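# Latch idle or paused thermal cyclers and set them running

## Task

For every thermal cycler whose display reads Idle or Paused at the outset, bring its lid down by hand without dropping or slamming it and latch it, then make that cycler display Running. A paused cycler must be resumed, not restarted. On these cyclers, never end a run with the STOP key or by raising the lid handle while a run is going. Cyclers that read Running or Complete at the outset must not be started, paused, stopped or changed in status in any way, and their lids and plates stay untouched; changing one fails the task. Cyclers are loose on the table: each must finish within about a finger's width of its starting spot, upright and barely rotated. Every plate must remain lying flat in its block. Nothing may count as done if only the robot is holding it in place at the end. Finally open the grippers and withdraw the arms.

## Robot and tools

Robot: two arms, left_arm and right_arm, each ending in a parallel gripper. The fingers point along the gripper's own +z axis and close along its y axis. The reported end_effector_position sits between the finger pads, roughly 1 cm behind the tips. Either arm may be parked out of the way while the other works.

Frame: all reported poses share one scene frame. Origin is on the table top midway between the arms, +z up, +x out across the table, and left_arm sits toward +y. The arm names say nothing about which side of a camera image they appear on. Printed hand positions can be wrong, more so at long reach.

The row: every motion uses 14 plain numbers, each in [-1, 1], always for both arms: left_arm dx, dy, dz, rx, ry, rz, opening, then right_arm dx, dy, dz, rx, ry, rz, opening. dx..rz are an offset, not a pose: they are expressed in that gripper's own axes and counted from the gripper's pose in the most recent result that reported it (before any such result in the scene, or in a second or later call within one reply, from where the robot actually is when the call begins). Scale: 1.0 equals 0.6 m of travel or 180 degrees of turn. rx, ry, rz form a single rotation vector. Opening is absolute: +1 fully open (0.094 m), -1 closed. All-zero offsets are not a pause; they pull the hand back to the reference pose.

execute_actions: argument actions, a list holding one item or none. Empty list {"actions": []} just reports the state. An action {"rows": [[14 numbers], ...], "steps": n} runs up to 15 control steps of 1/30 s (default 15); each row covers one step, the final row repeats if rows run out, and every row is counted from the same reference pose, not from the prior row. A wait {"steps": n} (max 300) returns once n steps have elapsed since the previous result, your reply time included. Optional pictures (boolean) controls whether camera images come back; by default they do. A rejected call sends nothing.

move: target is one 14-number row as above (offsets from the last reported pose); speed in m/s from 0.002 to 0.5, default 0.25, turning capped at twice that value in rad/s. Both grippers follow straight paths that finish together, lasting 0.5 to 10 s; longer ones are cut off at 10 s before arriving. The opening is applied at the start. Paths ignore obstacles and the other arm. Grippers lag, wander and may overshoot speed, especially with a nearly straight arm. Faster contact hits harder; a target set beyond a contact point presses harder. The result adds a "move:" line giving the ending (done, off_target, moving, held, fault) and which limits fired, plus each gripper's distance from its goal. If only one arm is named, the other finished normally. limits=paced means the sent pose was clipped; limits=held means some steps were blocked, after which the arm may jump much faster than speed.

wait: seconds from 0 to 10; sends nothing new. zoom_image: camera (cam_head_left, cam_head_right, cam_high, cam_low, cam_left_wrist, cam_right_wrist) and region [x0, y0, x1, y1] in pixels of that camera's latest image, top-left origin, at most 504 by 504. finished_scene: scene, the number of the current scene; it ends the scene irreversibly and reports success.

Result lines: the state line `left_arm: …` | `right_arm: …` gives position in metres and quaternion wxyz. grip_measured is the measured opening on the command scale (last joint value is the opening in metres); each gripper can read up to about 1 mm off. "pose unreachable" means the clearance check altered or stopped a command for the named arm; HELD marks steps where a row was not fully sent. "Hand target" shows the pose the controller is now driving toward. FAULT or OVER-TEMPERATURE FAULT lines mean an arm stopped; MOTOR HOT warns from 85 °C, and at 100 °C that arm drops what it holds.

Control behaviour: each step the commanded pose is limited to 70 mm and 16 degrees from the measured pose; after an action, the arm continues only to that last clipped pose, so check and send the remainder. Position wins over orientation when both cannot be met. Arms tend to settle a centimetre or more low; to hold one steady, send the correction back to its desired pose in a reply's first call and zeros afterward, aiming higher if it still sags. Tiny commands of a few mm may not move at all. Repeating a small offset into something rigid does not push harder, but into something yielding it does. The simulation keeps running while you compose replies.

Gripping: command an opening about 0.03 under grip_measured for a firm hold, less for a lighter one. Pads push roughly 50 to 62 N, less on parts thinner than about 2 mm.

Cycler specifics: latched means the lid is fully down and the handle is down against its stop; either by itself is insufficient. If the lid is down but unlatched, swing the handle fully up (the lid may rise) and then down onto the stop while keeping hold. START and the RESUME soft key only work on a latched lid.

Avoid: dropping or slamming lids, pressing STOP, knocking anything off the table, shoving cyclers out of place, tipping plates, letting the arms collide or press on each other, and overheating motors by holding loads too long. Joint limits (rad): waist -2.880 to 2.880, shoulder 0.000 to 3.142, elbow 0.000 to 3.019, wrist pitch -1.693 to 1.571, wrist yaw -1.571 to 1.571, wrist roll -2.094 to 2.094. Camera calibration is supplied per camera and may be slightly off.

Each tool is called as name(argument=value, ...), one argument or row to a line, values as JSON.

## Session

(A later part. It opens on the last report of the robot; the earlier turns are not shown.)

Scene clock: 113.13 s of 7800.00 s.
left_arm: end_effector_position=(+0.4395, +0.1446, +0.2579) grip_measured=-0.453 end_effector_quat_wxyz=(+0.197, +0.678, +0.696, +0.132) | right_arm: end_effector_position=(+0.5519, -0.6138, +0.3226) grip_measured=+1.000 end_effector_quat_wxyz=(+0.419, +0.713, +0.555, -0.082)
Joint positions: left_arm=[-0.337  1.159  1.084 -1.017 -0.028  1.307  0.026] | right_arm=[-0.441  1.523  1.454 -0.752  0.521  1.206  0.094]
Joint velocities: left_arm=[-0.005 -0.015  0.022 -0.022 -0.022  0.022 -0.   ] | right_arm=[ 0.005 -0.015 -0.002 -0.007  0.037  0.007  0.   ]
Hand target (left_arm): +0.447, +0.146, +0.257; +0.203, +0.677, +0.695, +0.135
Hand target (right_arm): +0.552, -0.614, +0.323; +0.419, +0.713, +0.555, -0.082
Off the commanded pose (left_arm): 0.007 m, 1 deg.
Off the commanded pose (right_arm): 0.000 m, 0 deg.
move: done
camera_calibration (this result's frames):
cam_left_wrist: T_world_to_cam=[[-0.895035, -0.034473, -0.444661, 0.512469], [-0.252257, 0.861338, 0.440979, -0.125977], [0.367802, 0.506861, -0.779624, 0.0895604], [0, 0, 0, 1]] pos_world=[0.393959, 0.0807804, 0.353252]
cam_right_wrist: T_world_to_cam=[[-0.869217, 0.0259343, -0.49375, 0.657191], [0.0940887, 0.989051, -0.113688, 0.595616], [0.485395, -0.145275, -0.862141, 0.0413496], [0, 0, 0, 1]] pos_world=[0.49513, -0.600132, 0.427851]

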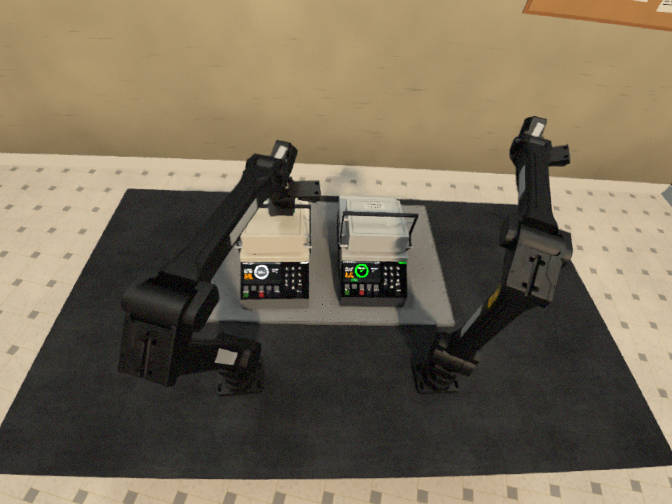

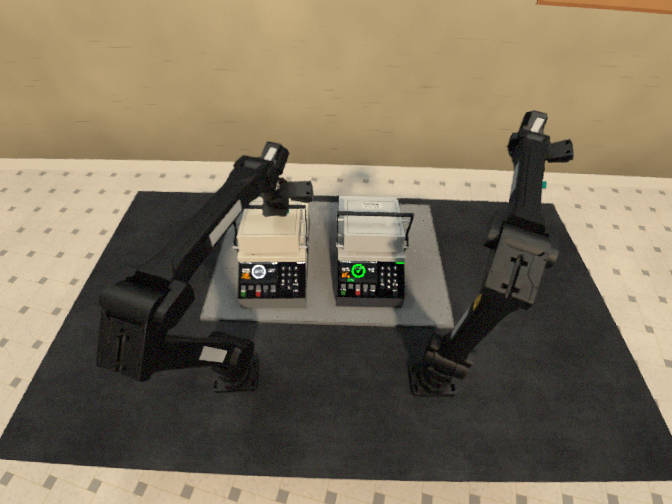

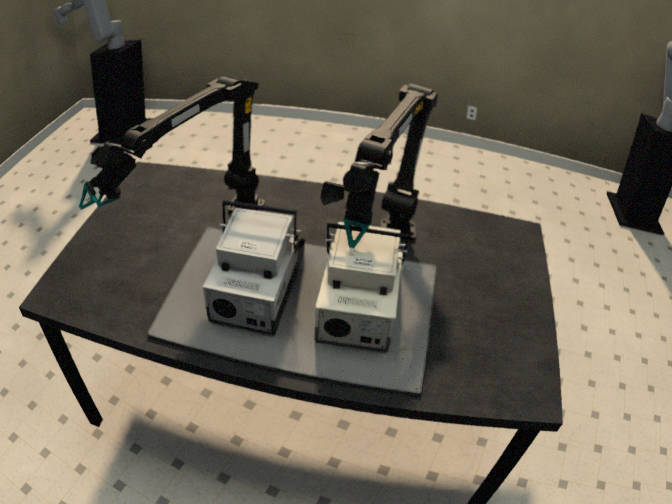

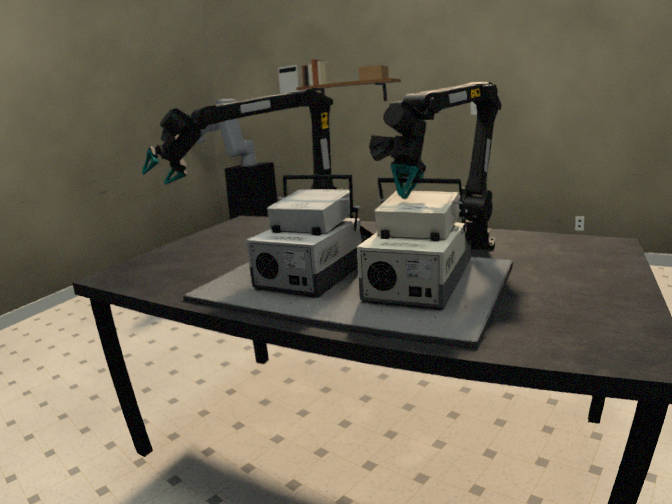

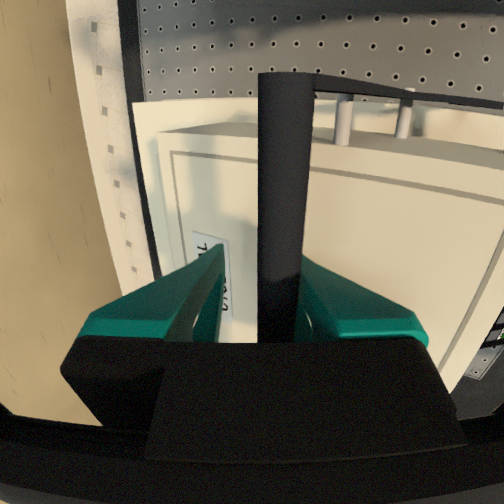

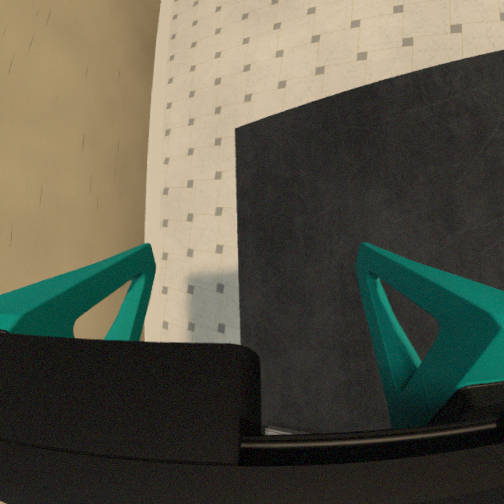

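move(
  target=[0,-0.02,0.04,0,0,0,-0.45,0,0,0,0,0,0,1],
  speed=0.02,
)

move(
  target=[0,-0.085,-0.025,0,0,0,-0.45,0,0,0,0,0,0,1],
  speed=0.03,
)

move(
  target=[0,-0.085,-0.025,0,0,0,-0.45,0,0,0,0,0,0,1],
  speed=0.03,
)

Scene clock: 120.97 s of 7800.00 s.
left_arm: end_effector_position=(+0.4437, +0.1436, +0.2516) grip_measured=-0.453 end_effector_quat_wxyz=(+0.212, +0.674, +0.693, +0.141) | right_arm: end_effector_position=(+0.5519, -0.6138, +0.3226) grip_measured=+1.000 end_effector_quat_wxyz=(+0.419, +0.713, +0.555, -0.082)
Joint positions: left_arm=[-0.337  1.152  1.051 -0.955 -0.028  1.307  0.026] | right_arm=[-0.441  1.523  1.454 -0.752  0.521  1.206  0.094]
Joint velocities: left_arm=[-0.015  0.015  0.027 -0.002  0.037 -0.051  0.   ] | right_arm=[ 0.005  0.015  0.012 -0.002 -0.007 -0.022  0.   ]
Hand target (left_arm): +0.440, +0.142, +0.232; +0.197, +0.678, +0.696, +0.132
Hand target (right_arm): +0.552, -0.614, +0.323; +0.419, +0.713, +0.555, -0.082
Off the commanded pose (left_arm): 0.021 m, 2 deg.
Off the commanded pose (right_arm): 0.000 m, 0 deg.
After step 90, 3.27 s passed at rest.
move: off_target (left_arm)
camera_calibration (this result's frames):
cam_left_wrist: T_world_to_cam=[[-0.878983, -0.0384662, -0.475299, 0.514555], [-0.267513, 0.864897, 0.424723, -0.110951], [0.394747, 0.500473, -0.77052, 0.0702732], [0, 0, 0, 1]] pos_world=[0.394864, 0.0805843, 0.345838]
cam_right_wrist: T_world_to_cam=[[-0.869217, 0.0259343, -0.49375, 0.657191], [0.0940887, 0.989051, -0.113688, 0.595616], [0.485395, -0.145275, -0.862141, 0.0413496], [0, 0, 0, 1]] pos_world=[0.49513, -0.600132, 0.427851]

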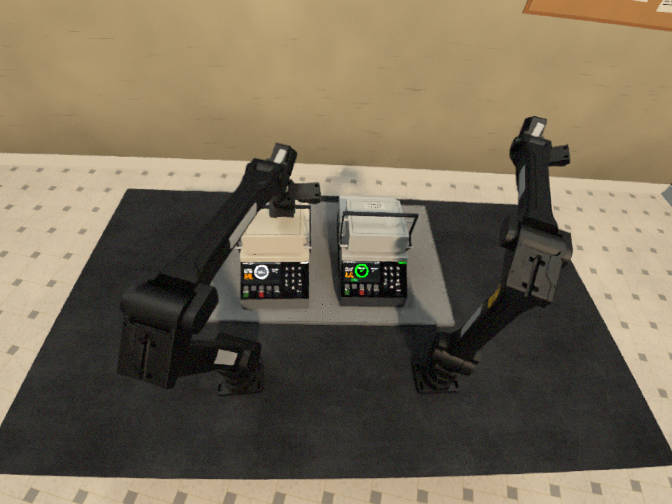

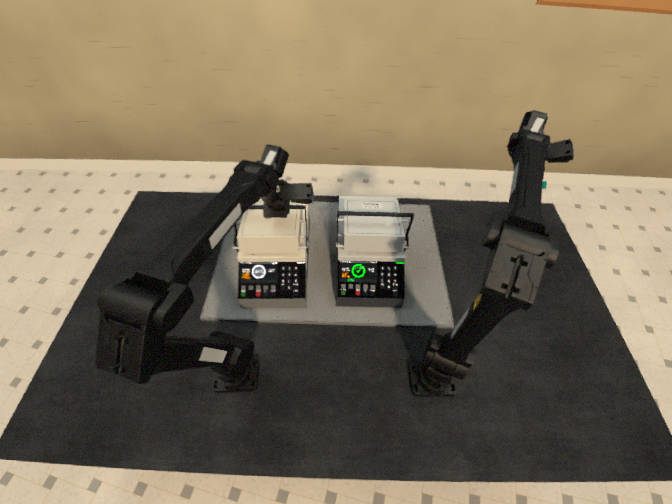

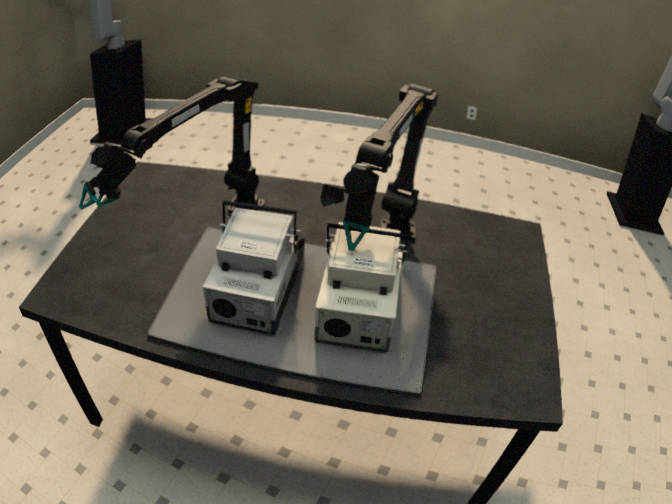

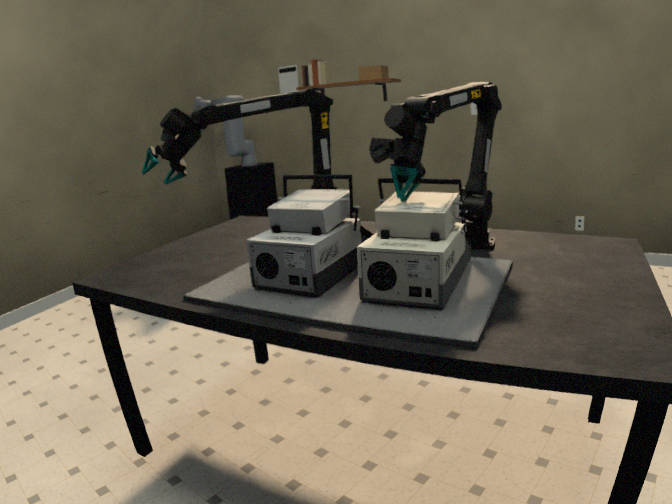

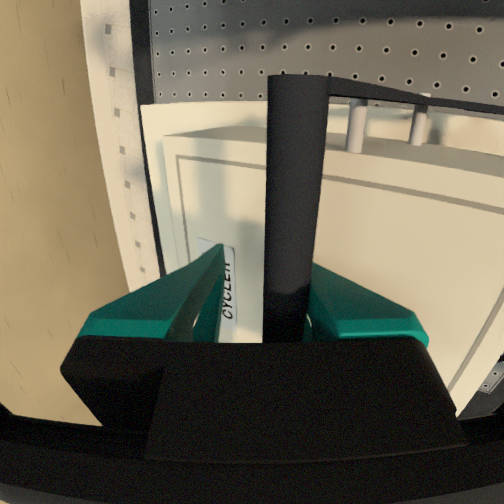

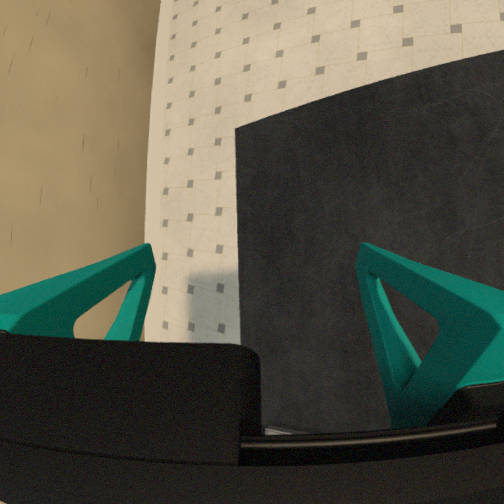

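Scene clock: 123.00 s of 7800.00 s.
left_arm: end_effector_position=(+0.4012, +0.1439, +0.2547) grip_measured=-0.452 end_effector_quat_wxyz=(+0.228, +0.670, +0.690, +0.152) | right_arm: end_effector_position=(+0.5519, -0.6138, +0.3226) grip_measured=+1.000 end_effector_quat_wxyz=(+0.419, +0.713, +0.555, -0.082)
Joint positions: left_arm=[-0.372  1.015  0.951 -0.955 -0.05   1.277  0.026] | right_arm=[-0.441  1.523  1.454 -0.752  0.521  1.206  0.094]
Joint velocities: left_arm=[-0.005  0.005 -0.002  0.007 -0.022  0.037  0.   ] | right_arm=[-0.005 -0.015  0.012  0.002 -0.051 -0.007  0.   ]
Hand target (left_arm): +0.392, +0.142, +0.240; +0.212, +0.674, +0.693, +0.140
Hand target (right_arm): +0.552, -0.614, +0.323; +0.419, +0.713, +0.555, -0.082
Off the commanded pose (left_arm): 0.017 m, 2 deg.
Off the commanded pose (right_arm): 0.000 m, 0 deg.
move: off_target (left_arm)
camera_calibration (this result's frames):
cam_left_wrist: T_world_to_cam=[[-0.859971, -0.0438229, -0.508457, 0.480302], [-0.285457, 0.867178, 0.408064, -0.112776], [0.423041, 0.496066, -0.758258, 0.0754121], [0, 0, 0, 1]] pos_world=[0.348951, 0.0814357, 0.347415]
cam_right_wrist: T_world_to_cam=[[-0.869217, 0.0259343, -0.49375, 0.657191], [0.0940887, 0.989051, -0.113688, 0.595616], [0.485395, -0.145275, -0.862141, 0.0413496], [0, 0, 0, 1]] pos_world=[0.49513, -0.600132, 0.427851]

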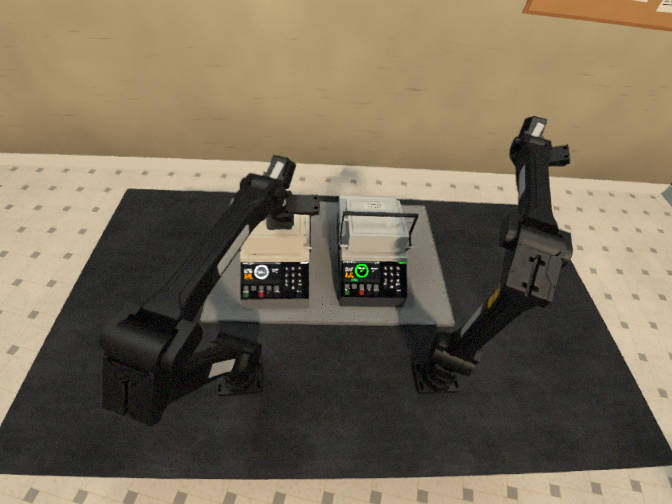

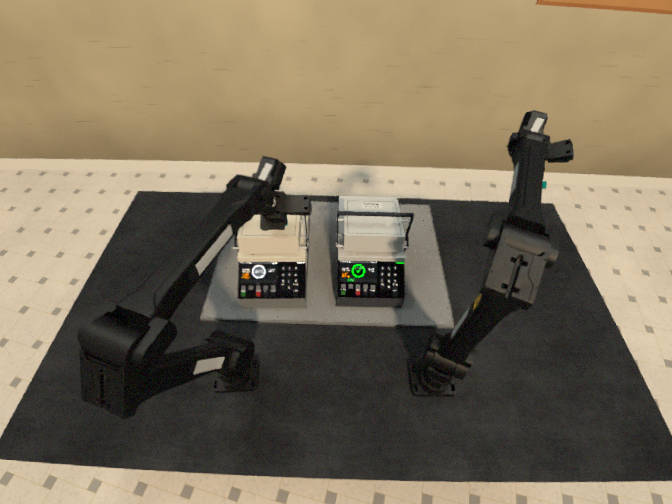

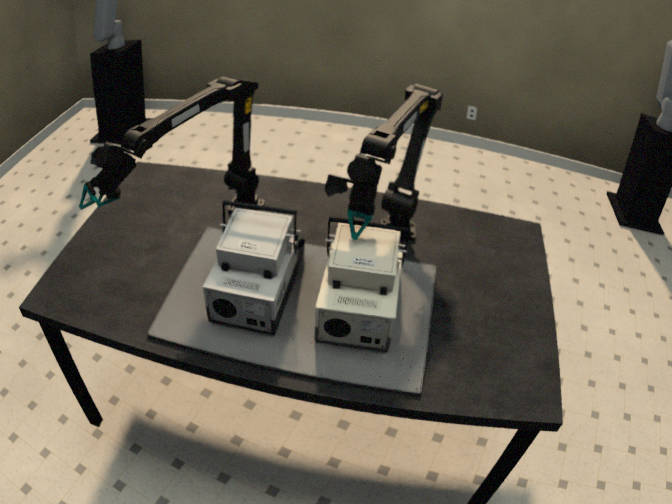

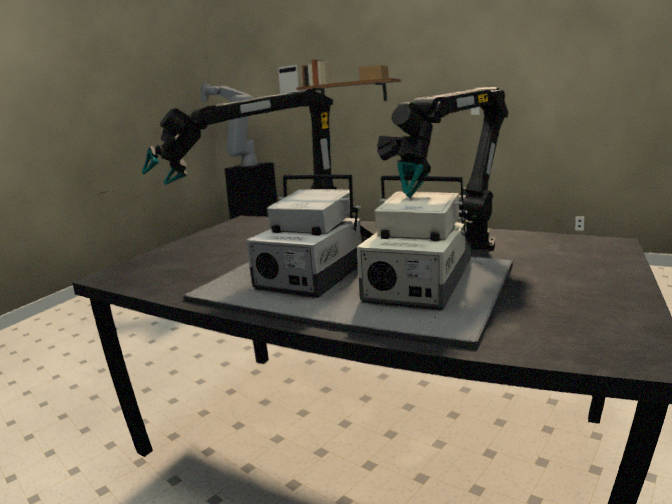

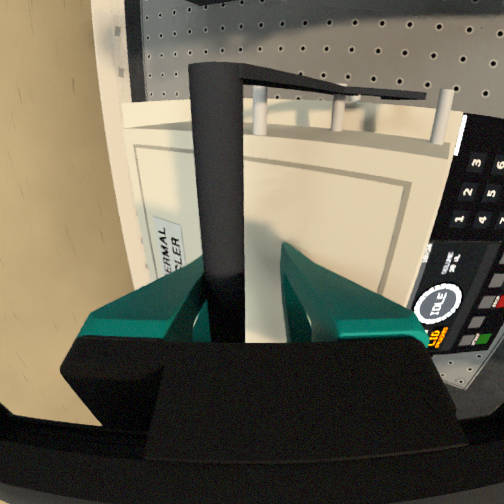

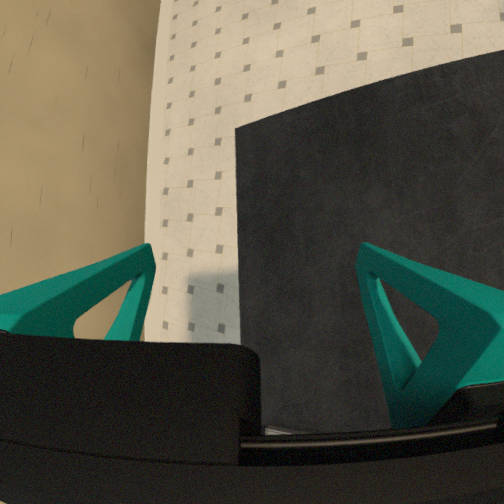

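Scene clock: 125.03 s of 7800.00 s.
left_arm: end_effector_position=(+0.3617, +0.1428, +0.2574) grip_measured=-0.452 end_effector_quat_wxyz=(+0.249, +0.665, +0.684, +0.166) | right_arm: end_effector_position=(+0.5519, -0.6138, +0.3226) grip_measured=+1.000 end_effector_quat_wxyz=(+0.419, +0.713, +0.555, -0.082)
Joint positions: left_arm=[-0.422  0.874  0.861 -0.955 -0.082  1.239  0.026] | right_arm=[-0.441  1.523  1.454 -0.752  0.521  1.206  0.094]
Joint velocities: left_arm=[-0.015 -0.024 -0.022 -0.017  0.022  0.022 -0.   ] | right_arm=[-0.005  0.005  0.007  0.002 -0.037  0.037  0.   ]
Hand target (left_arm): +0.350, +0.142, +0.242; +0.228, +0.670, +0.690, +0.151
Hand target (right_arm): +0.552, -0.614, +0.323; +0.419, +0.713, +0.555, -0.082
Off the commanded pose (left_arm): 0.020 m, 3 deg.
Off the commanded pose (right_arm): 0.000 m, 0 deg.
move: off_target (left_arm)
camera_calibration (this result's frames):
cam_left_wrist: T_world_to_cam=[[-0.832064, -0.0490429, -0.552507, 0.449675], [-0.306126, 0.871249, 0.383683, -0.11103], [0.462554, 0.488386, -0.739948, 0.0768675], [0, 0, 0, 1]] pos_world=[0.304614, 0.081247, 0.347927]
cam_right_wrist: T_world_to_cam=[[-0.869217, 0.0259343, -0.49375, 0.657191], [0.0940887, 0.989051, -0.113688, 0.595616], [0.485395, -0.145275, -0.862141, 0.0413496], [0, 0, 0, 1]] pos_world=[0.49513, -0.600132, 0.427851]

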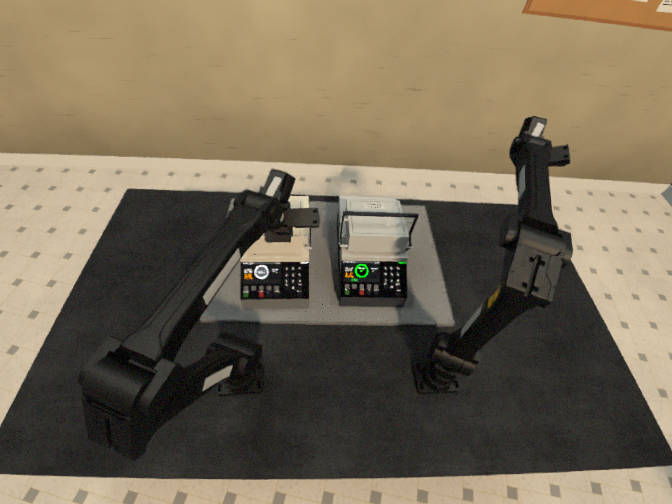

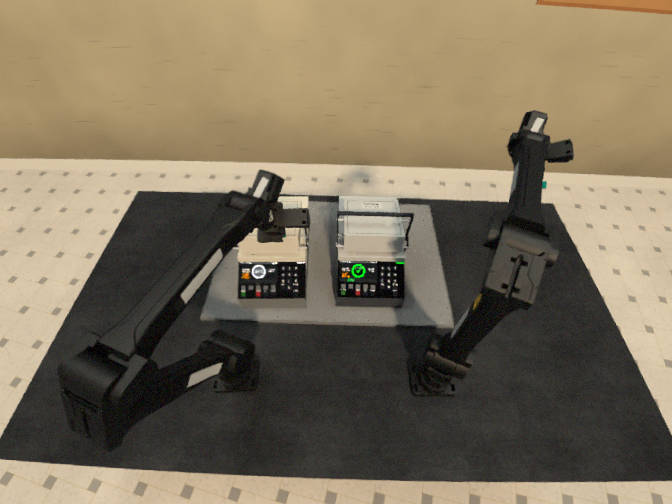

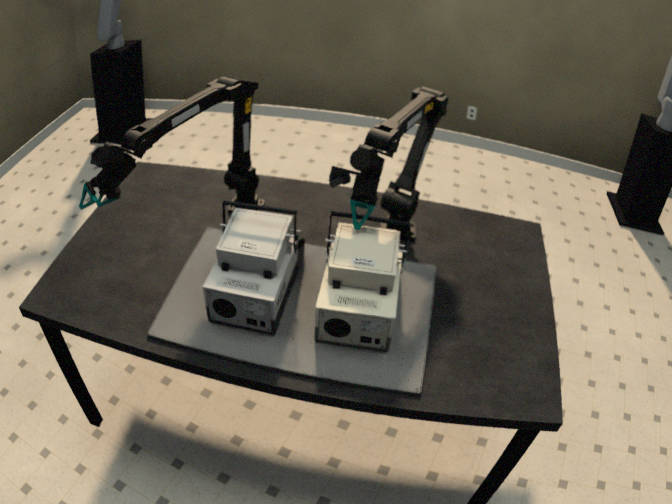

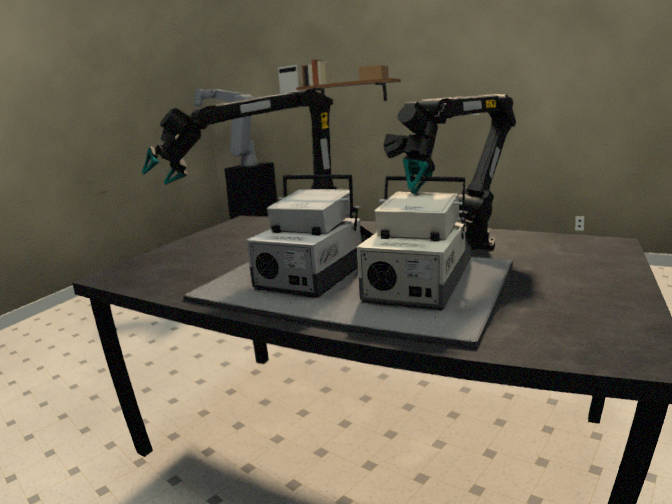

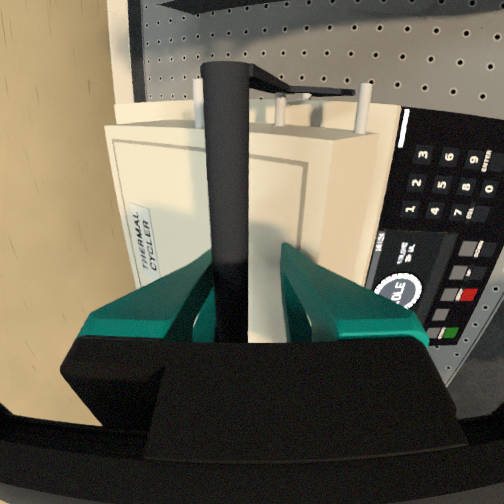

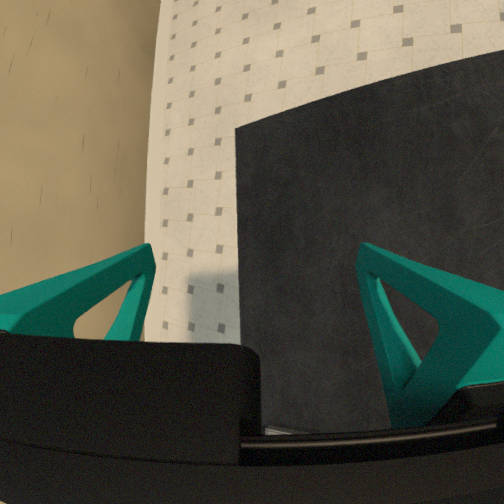

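move(
  target=[0,-0.06,-0.04,0,0,0,-0.45,0,0,0,0,0,0,1],
  speed=0.03,
)

move(
  target=[0,-0.06,0.0,0,0,0,-0.8,0,0,0,0,0,0,1],
  speed=0.03,
)

Scene clock: 132.80 s of 7800.00 s.
left_arm: end_effector_position=(+0.3325, +0.1439, +0.2570) grip_measured=-0.452 end_effector_quat_wxyz=(+0.254, +0.662, +0.684, +0.174) | right_arm: end_effector_position=(+0.5519, -0.6138, +0.3226) grip_measured=+1.000 end_effector_quat_wxyz=(+0.419, +0.713, +0.555, -0.082)
Joint positions: left_arm=[-0.467  0.779  0.81  -0.986 -0.119  1.202  0.026] | right_arm=[-0.441  1.523  1.454 -0.752  0.521  1.206  0.094]
Joint velocities: left_arm=[-0.015  0.005  0.012  0.002 -0.051  0.037 -0.   ] | right_arm=[ 0.005  0.015 -0.007 -0.002  0.022 -0.007  0.   ]
Hand target (left_arm): +0.319, +0.143, +0.257; +0.249, +0.665, +0.685, +0.165
Hand target (right_arm): +0.552, -0.614, +0.323; +0.419, +0.713, +0.555, -0.082
Off the commanded pose (left_arm): 0.014 m, 1 deg.
Off the commanded pose (right_arm): 0.000 m, 0 deg.
After step 90, 3.07 s passed at rest.
move: off_target (left_arm)
camera_calibration (this result's frames):
cam_left_wrist: T_world_to_cam=[[-0.821316, -0.0515035, -0.568144, 0.426036], [-0.318114, 0.868048, 0.381178, -0.115738], [0.473545, 0.493802, -0.729325, 0.0823182], [0, 0, 0, 1]] pos_world=[0.274111, 0.0817598, 0.346204]
cam_right_wrist: T_world_to_cam=[[-0.869217, 0.0259343, -0.49375, 0.657191], [0.0940887, 0.989051, -0.113688, 0.595616], [0.485395, -0.145275, -0.862141, 0.0413496], [0, 0, 0, 1]] pos_world=[0.49513, -0.600132, 0.427851]

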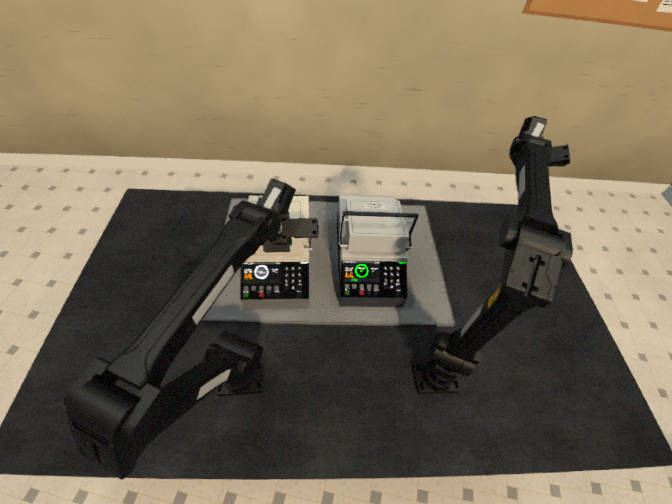

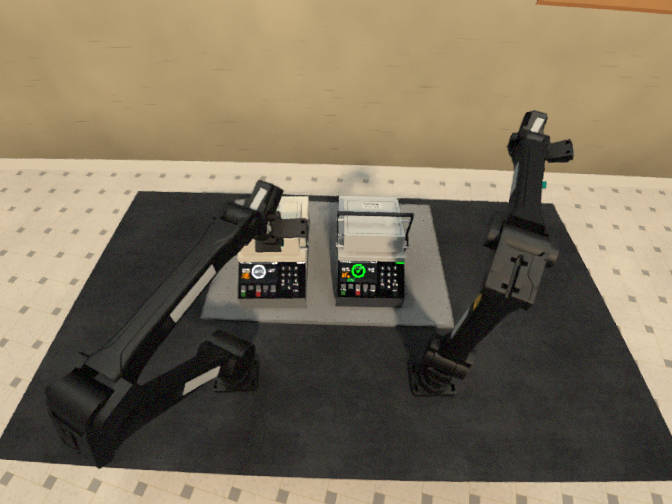

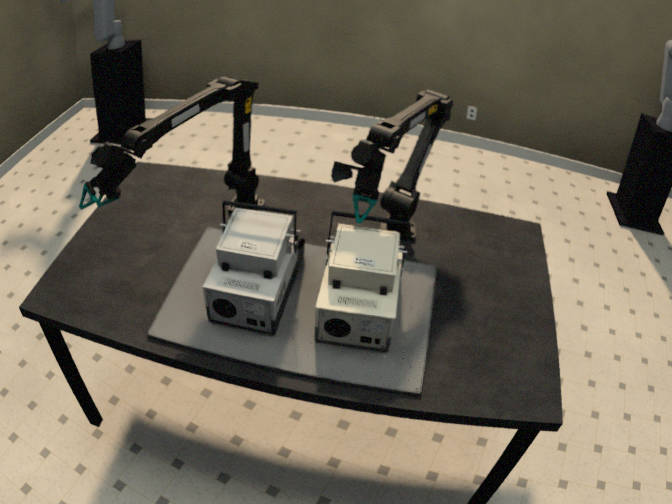

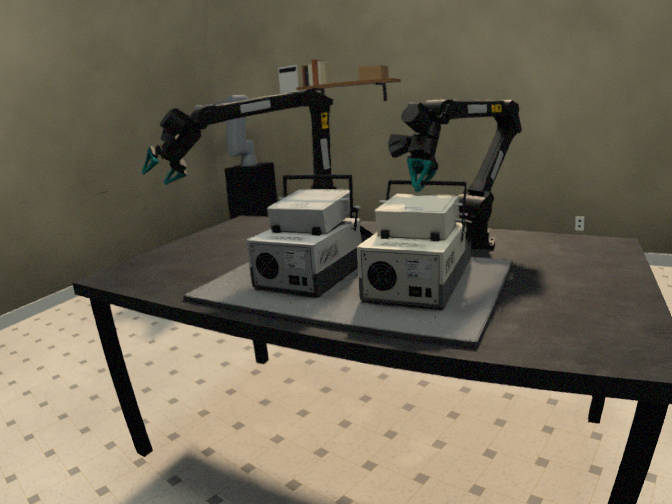

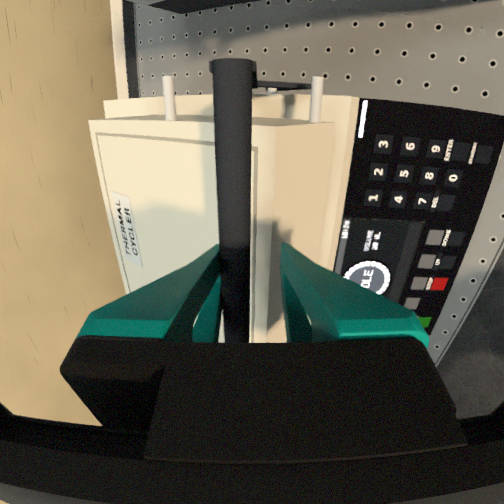

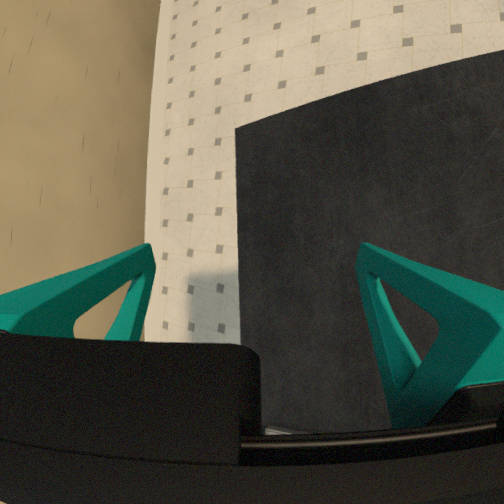

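Scene clock: 134.27 s of 7800.00 s.
left_arm: end_effector_position=(+0.3231, +0.1436, +0.2461) grip_measured=-0.776 end_effector_quat_wxyz=(+0.264, +0.658, +0.678, +0.193) | right_arm: end_effector_position=(+0.5519, -0.6138, +0.3226) grip_measured=+1.000 end_effector_quat_wxyz=(+0.419, +0.713, +0.555, -0.082)
Joint positions: left_arm=[-0.505  0.73   0.748 -0.941 -0.167  1.185  0.011] | right_arm=[-0.441  1.523  1.454 -0.752  0.521  1.206  0.094]
Joint velocities: left_arm=[-0.015 -0.015 -0.012 -0.022 -0.022  0.022  0.   ] | right_arm=[-0.005  0.005  0.017 -0.002  0.037 -0.066  0.   ]
Hand target (left_arm): +0.305, +0.142, +0.236; +0.254, +0.662, +0.684, +0.174
Hand target (right_arm): +0.552, -0.614, +0.323; +0.419, +0.713, +0.555, -0.082
Off the commanded pose (left_arm): 0.022 m, 3 deg.
Off the commanded pose (right_arm): 0.000 m, 0 deg.
move: off_target (left_arm)
camera_calibration (this result's frames):
cam_left_wrist: T_world_to_cam=[[-0.796364, -0.0470541, -0.602985, 0.41192], [-0.337532, 0.861854, 0.378524, -0.106457], [0.501874, 0.50497, -0.702231, 0.0616297], [0, 0, 0, 1]] pos_world=[0.261175, 0.0800114, 0.331956]
cam_right_wrist: T_world_to_cam=[[-0.869217, 0.0259343, -0.49375, 0.657191], [0.0940887, 0.989051, -0.113688, 0.595616], [0.485395, -0.145275, -0.862141, 0.0413496], [0, 0, 0, 1]] pos_world=[0.49513, -0.600132, 0.427851]

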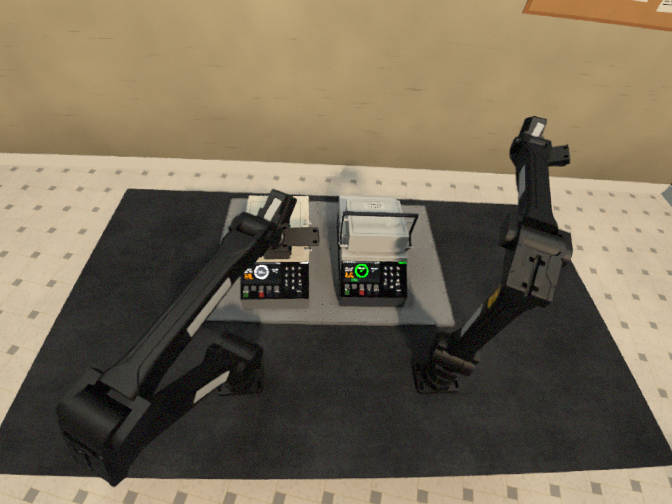

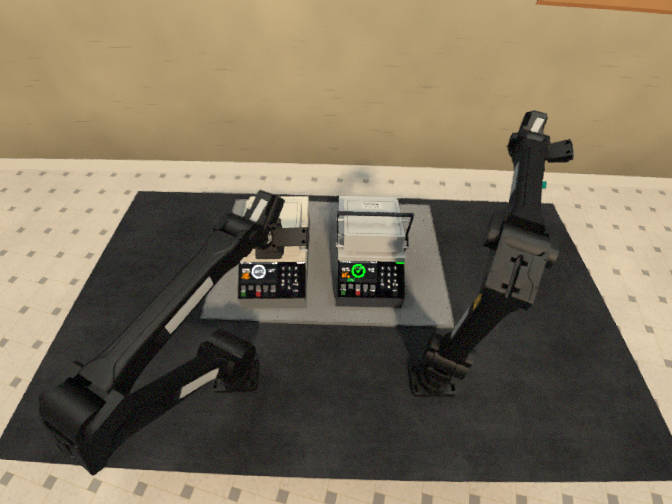

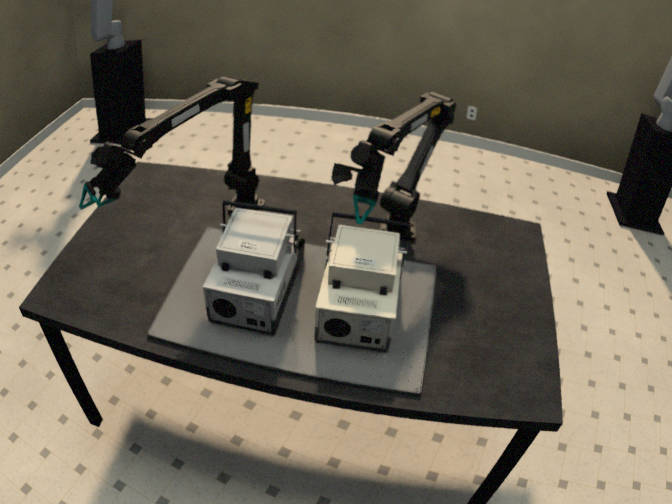

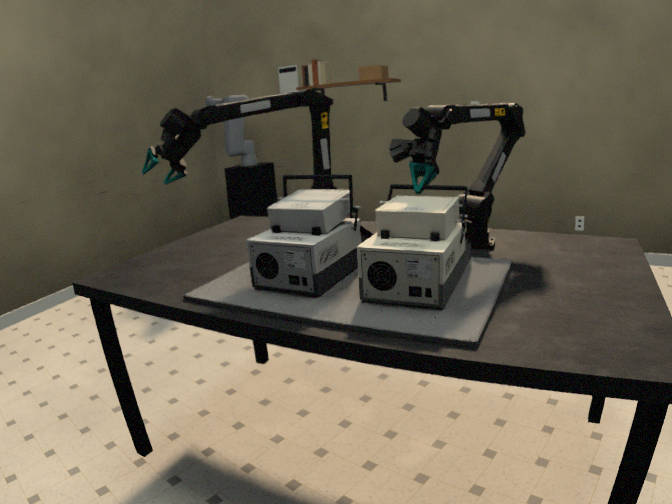

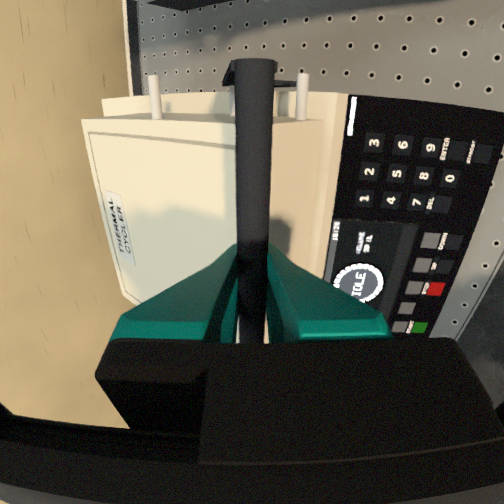

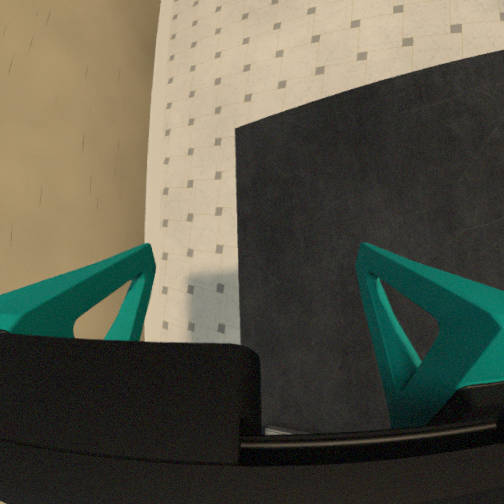

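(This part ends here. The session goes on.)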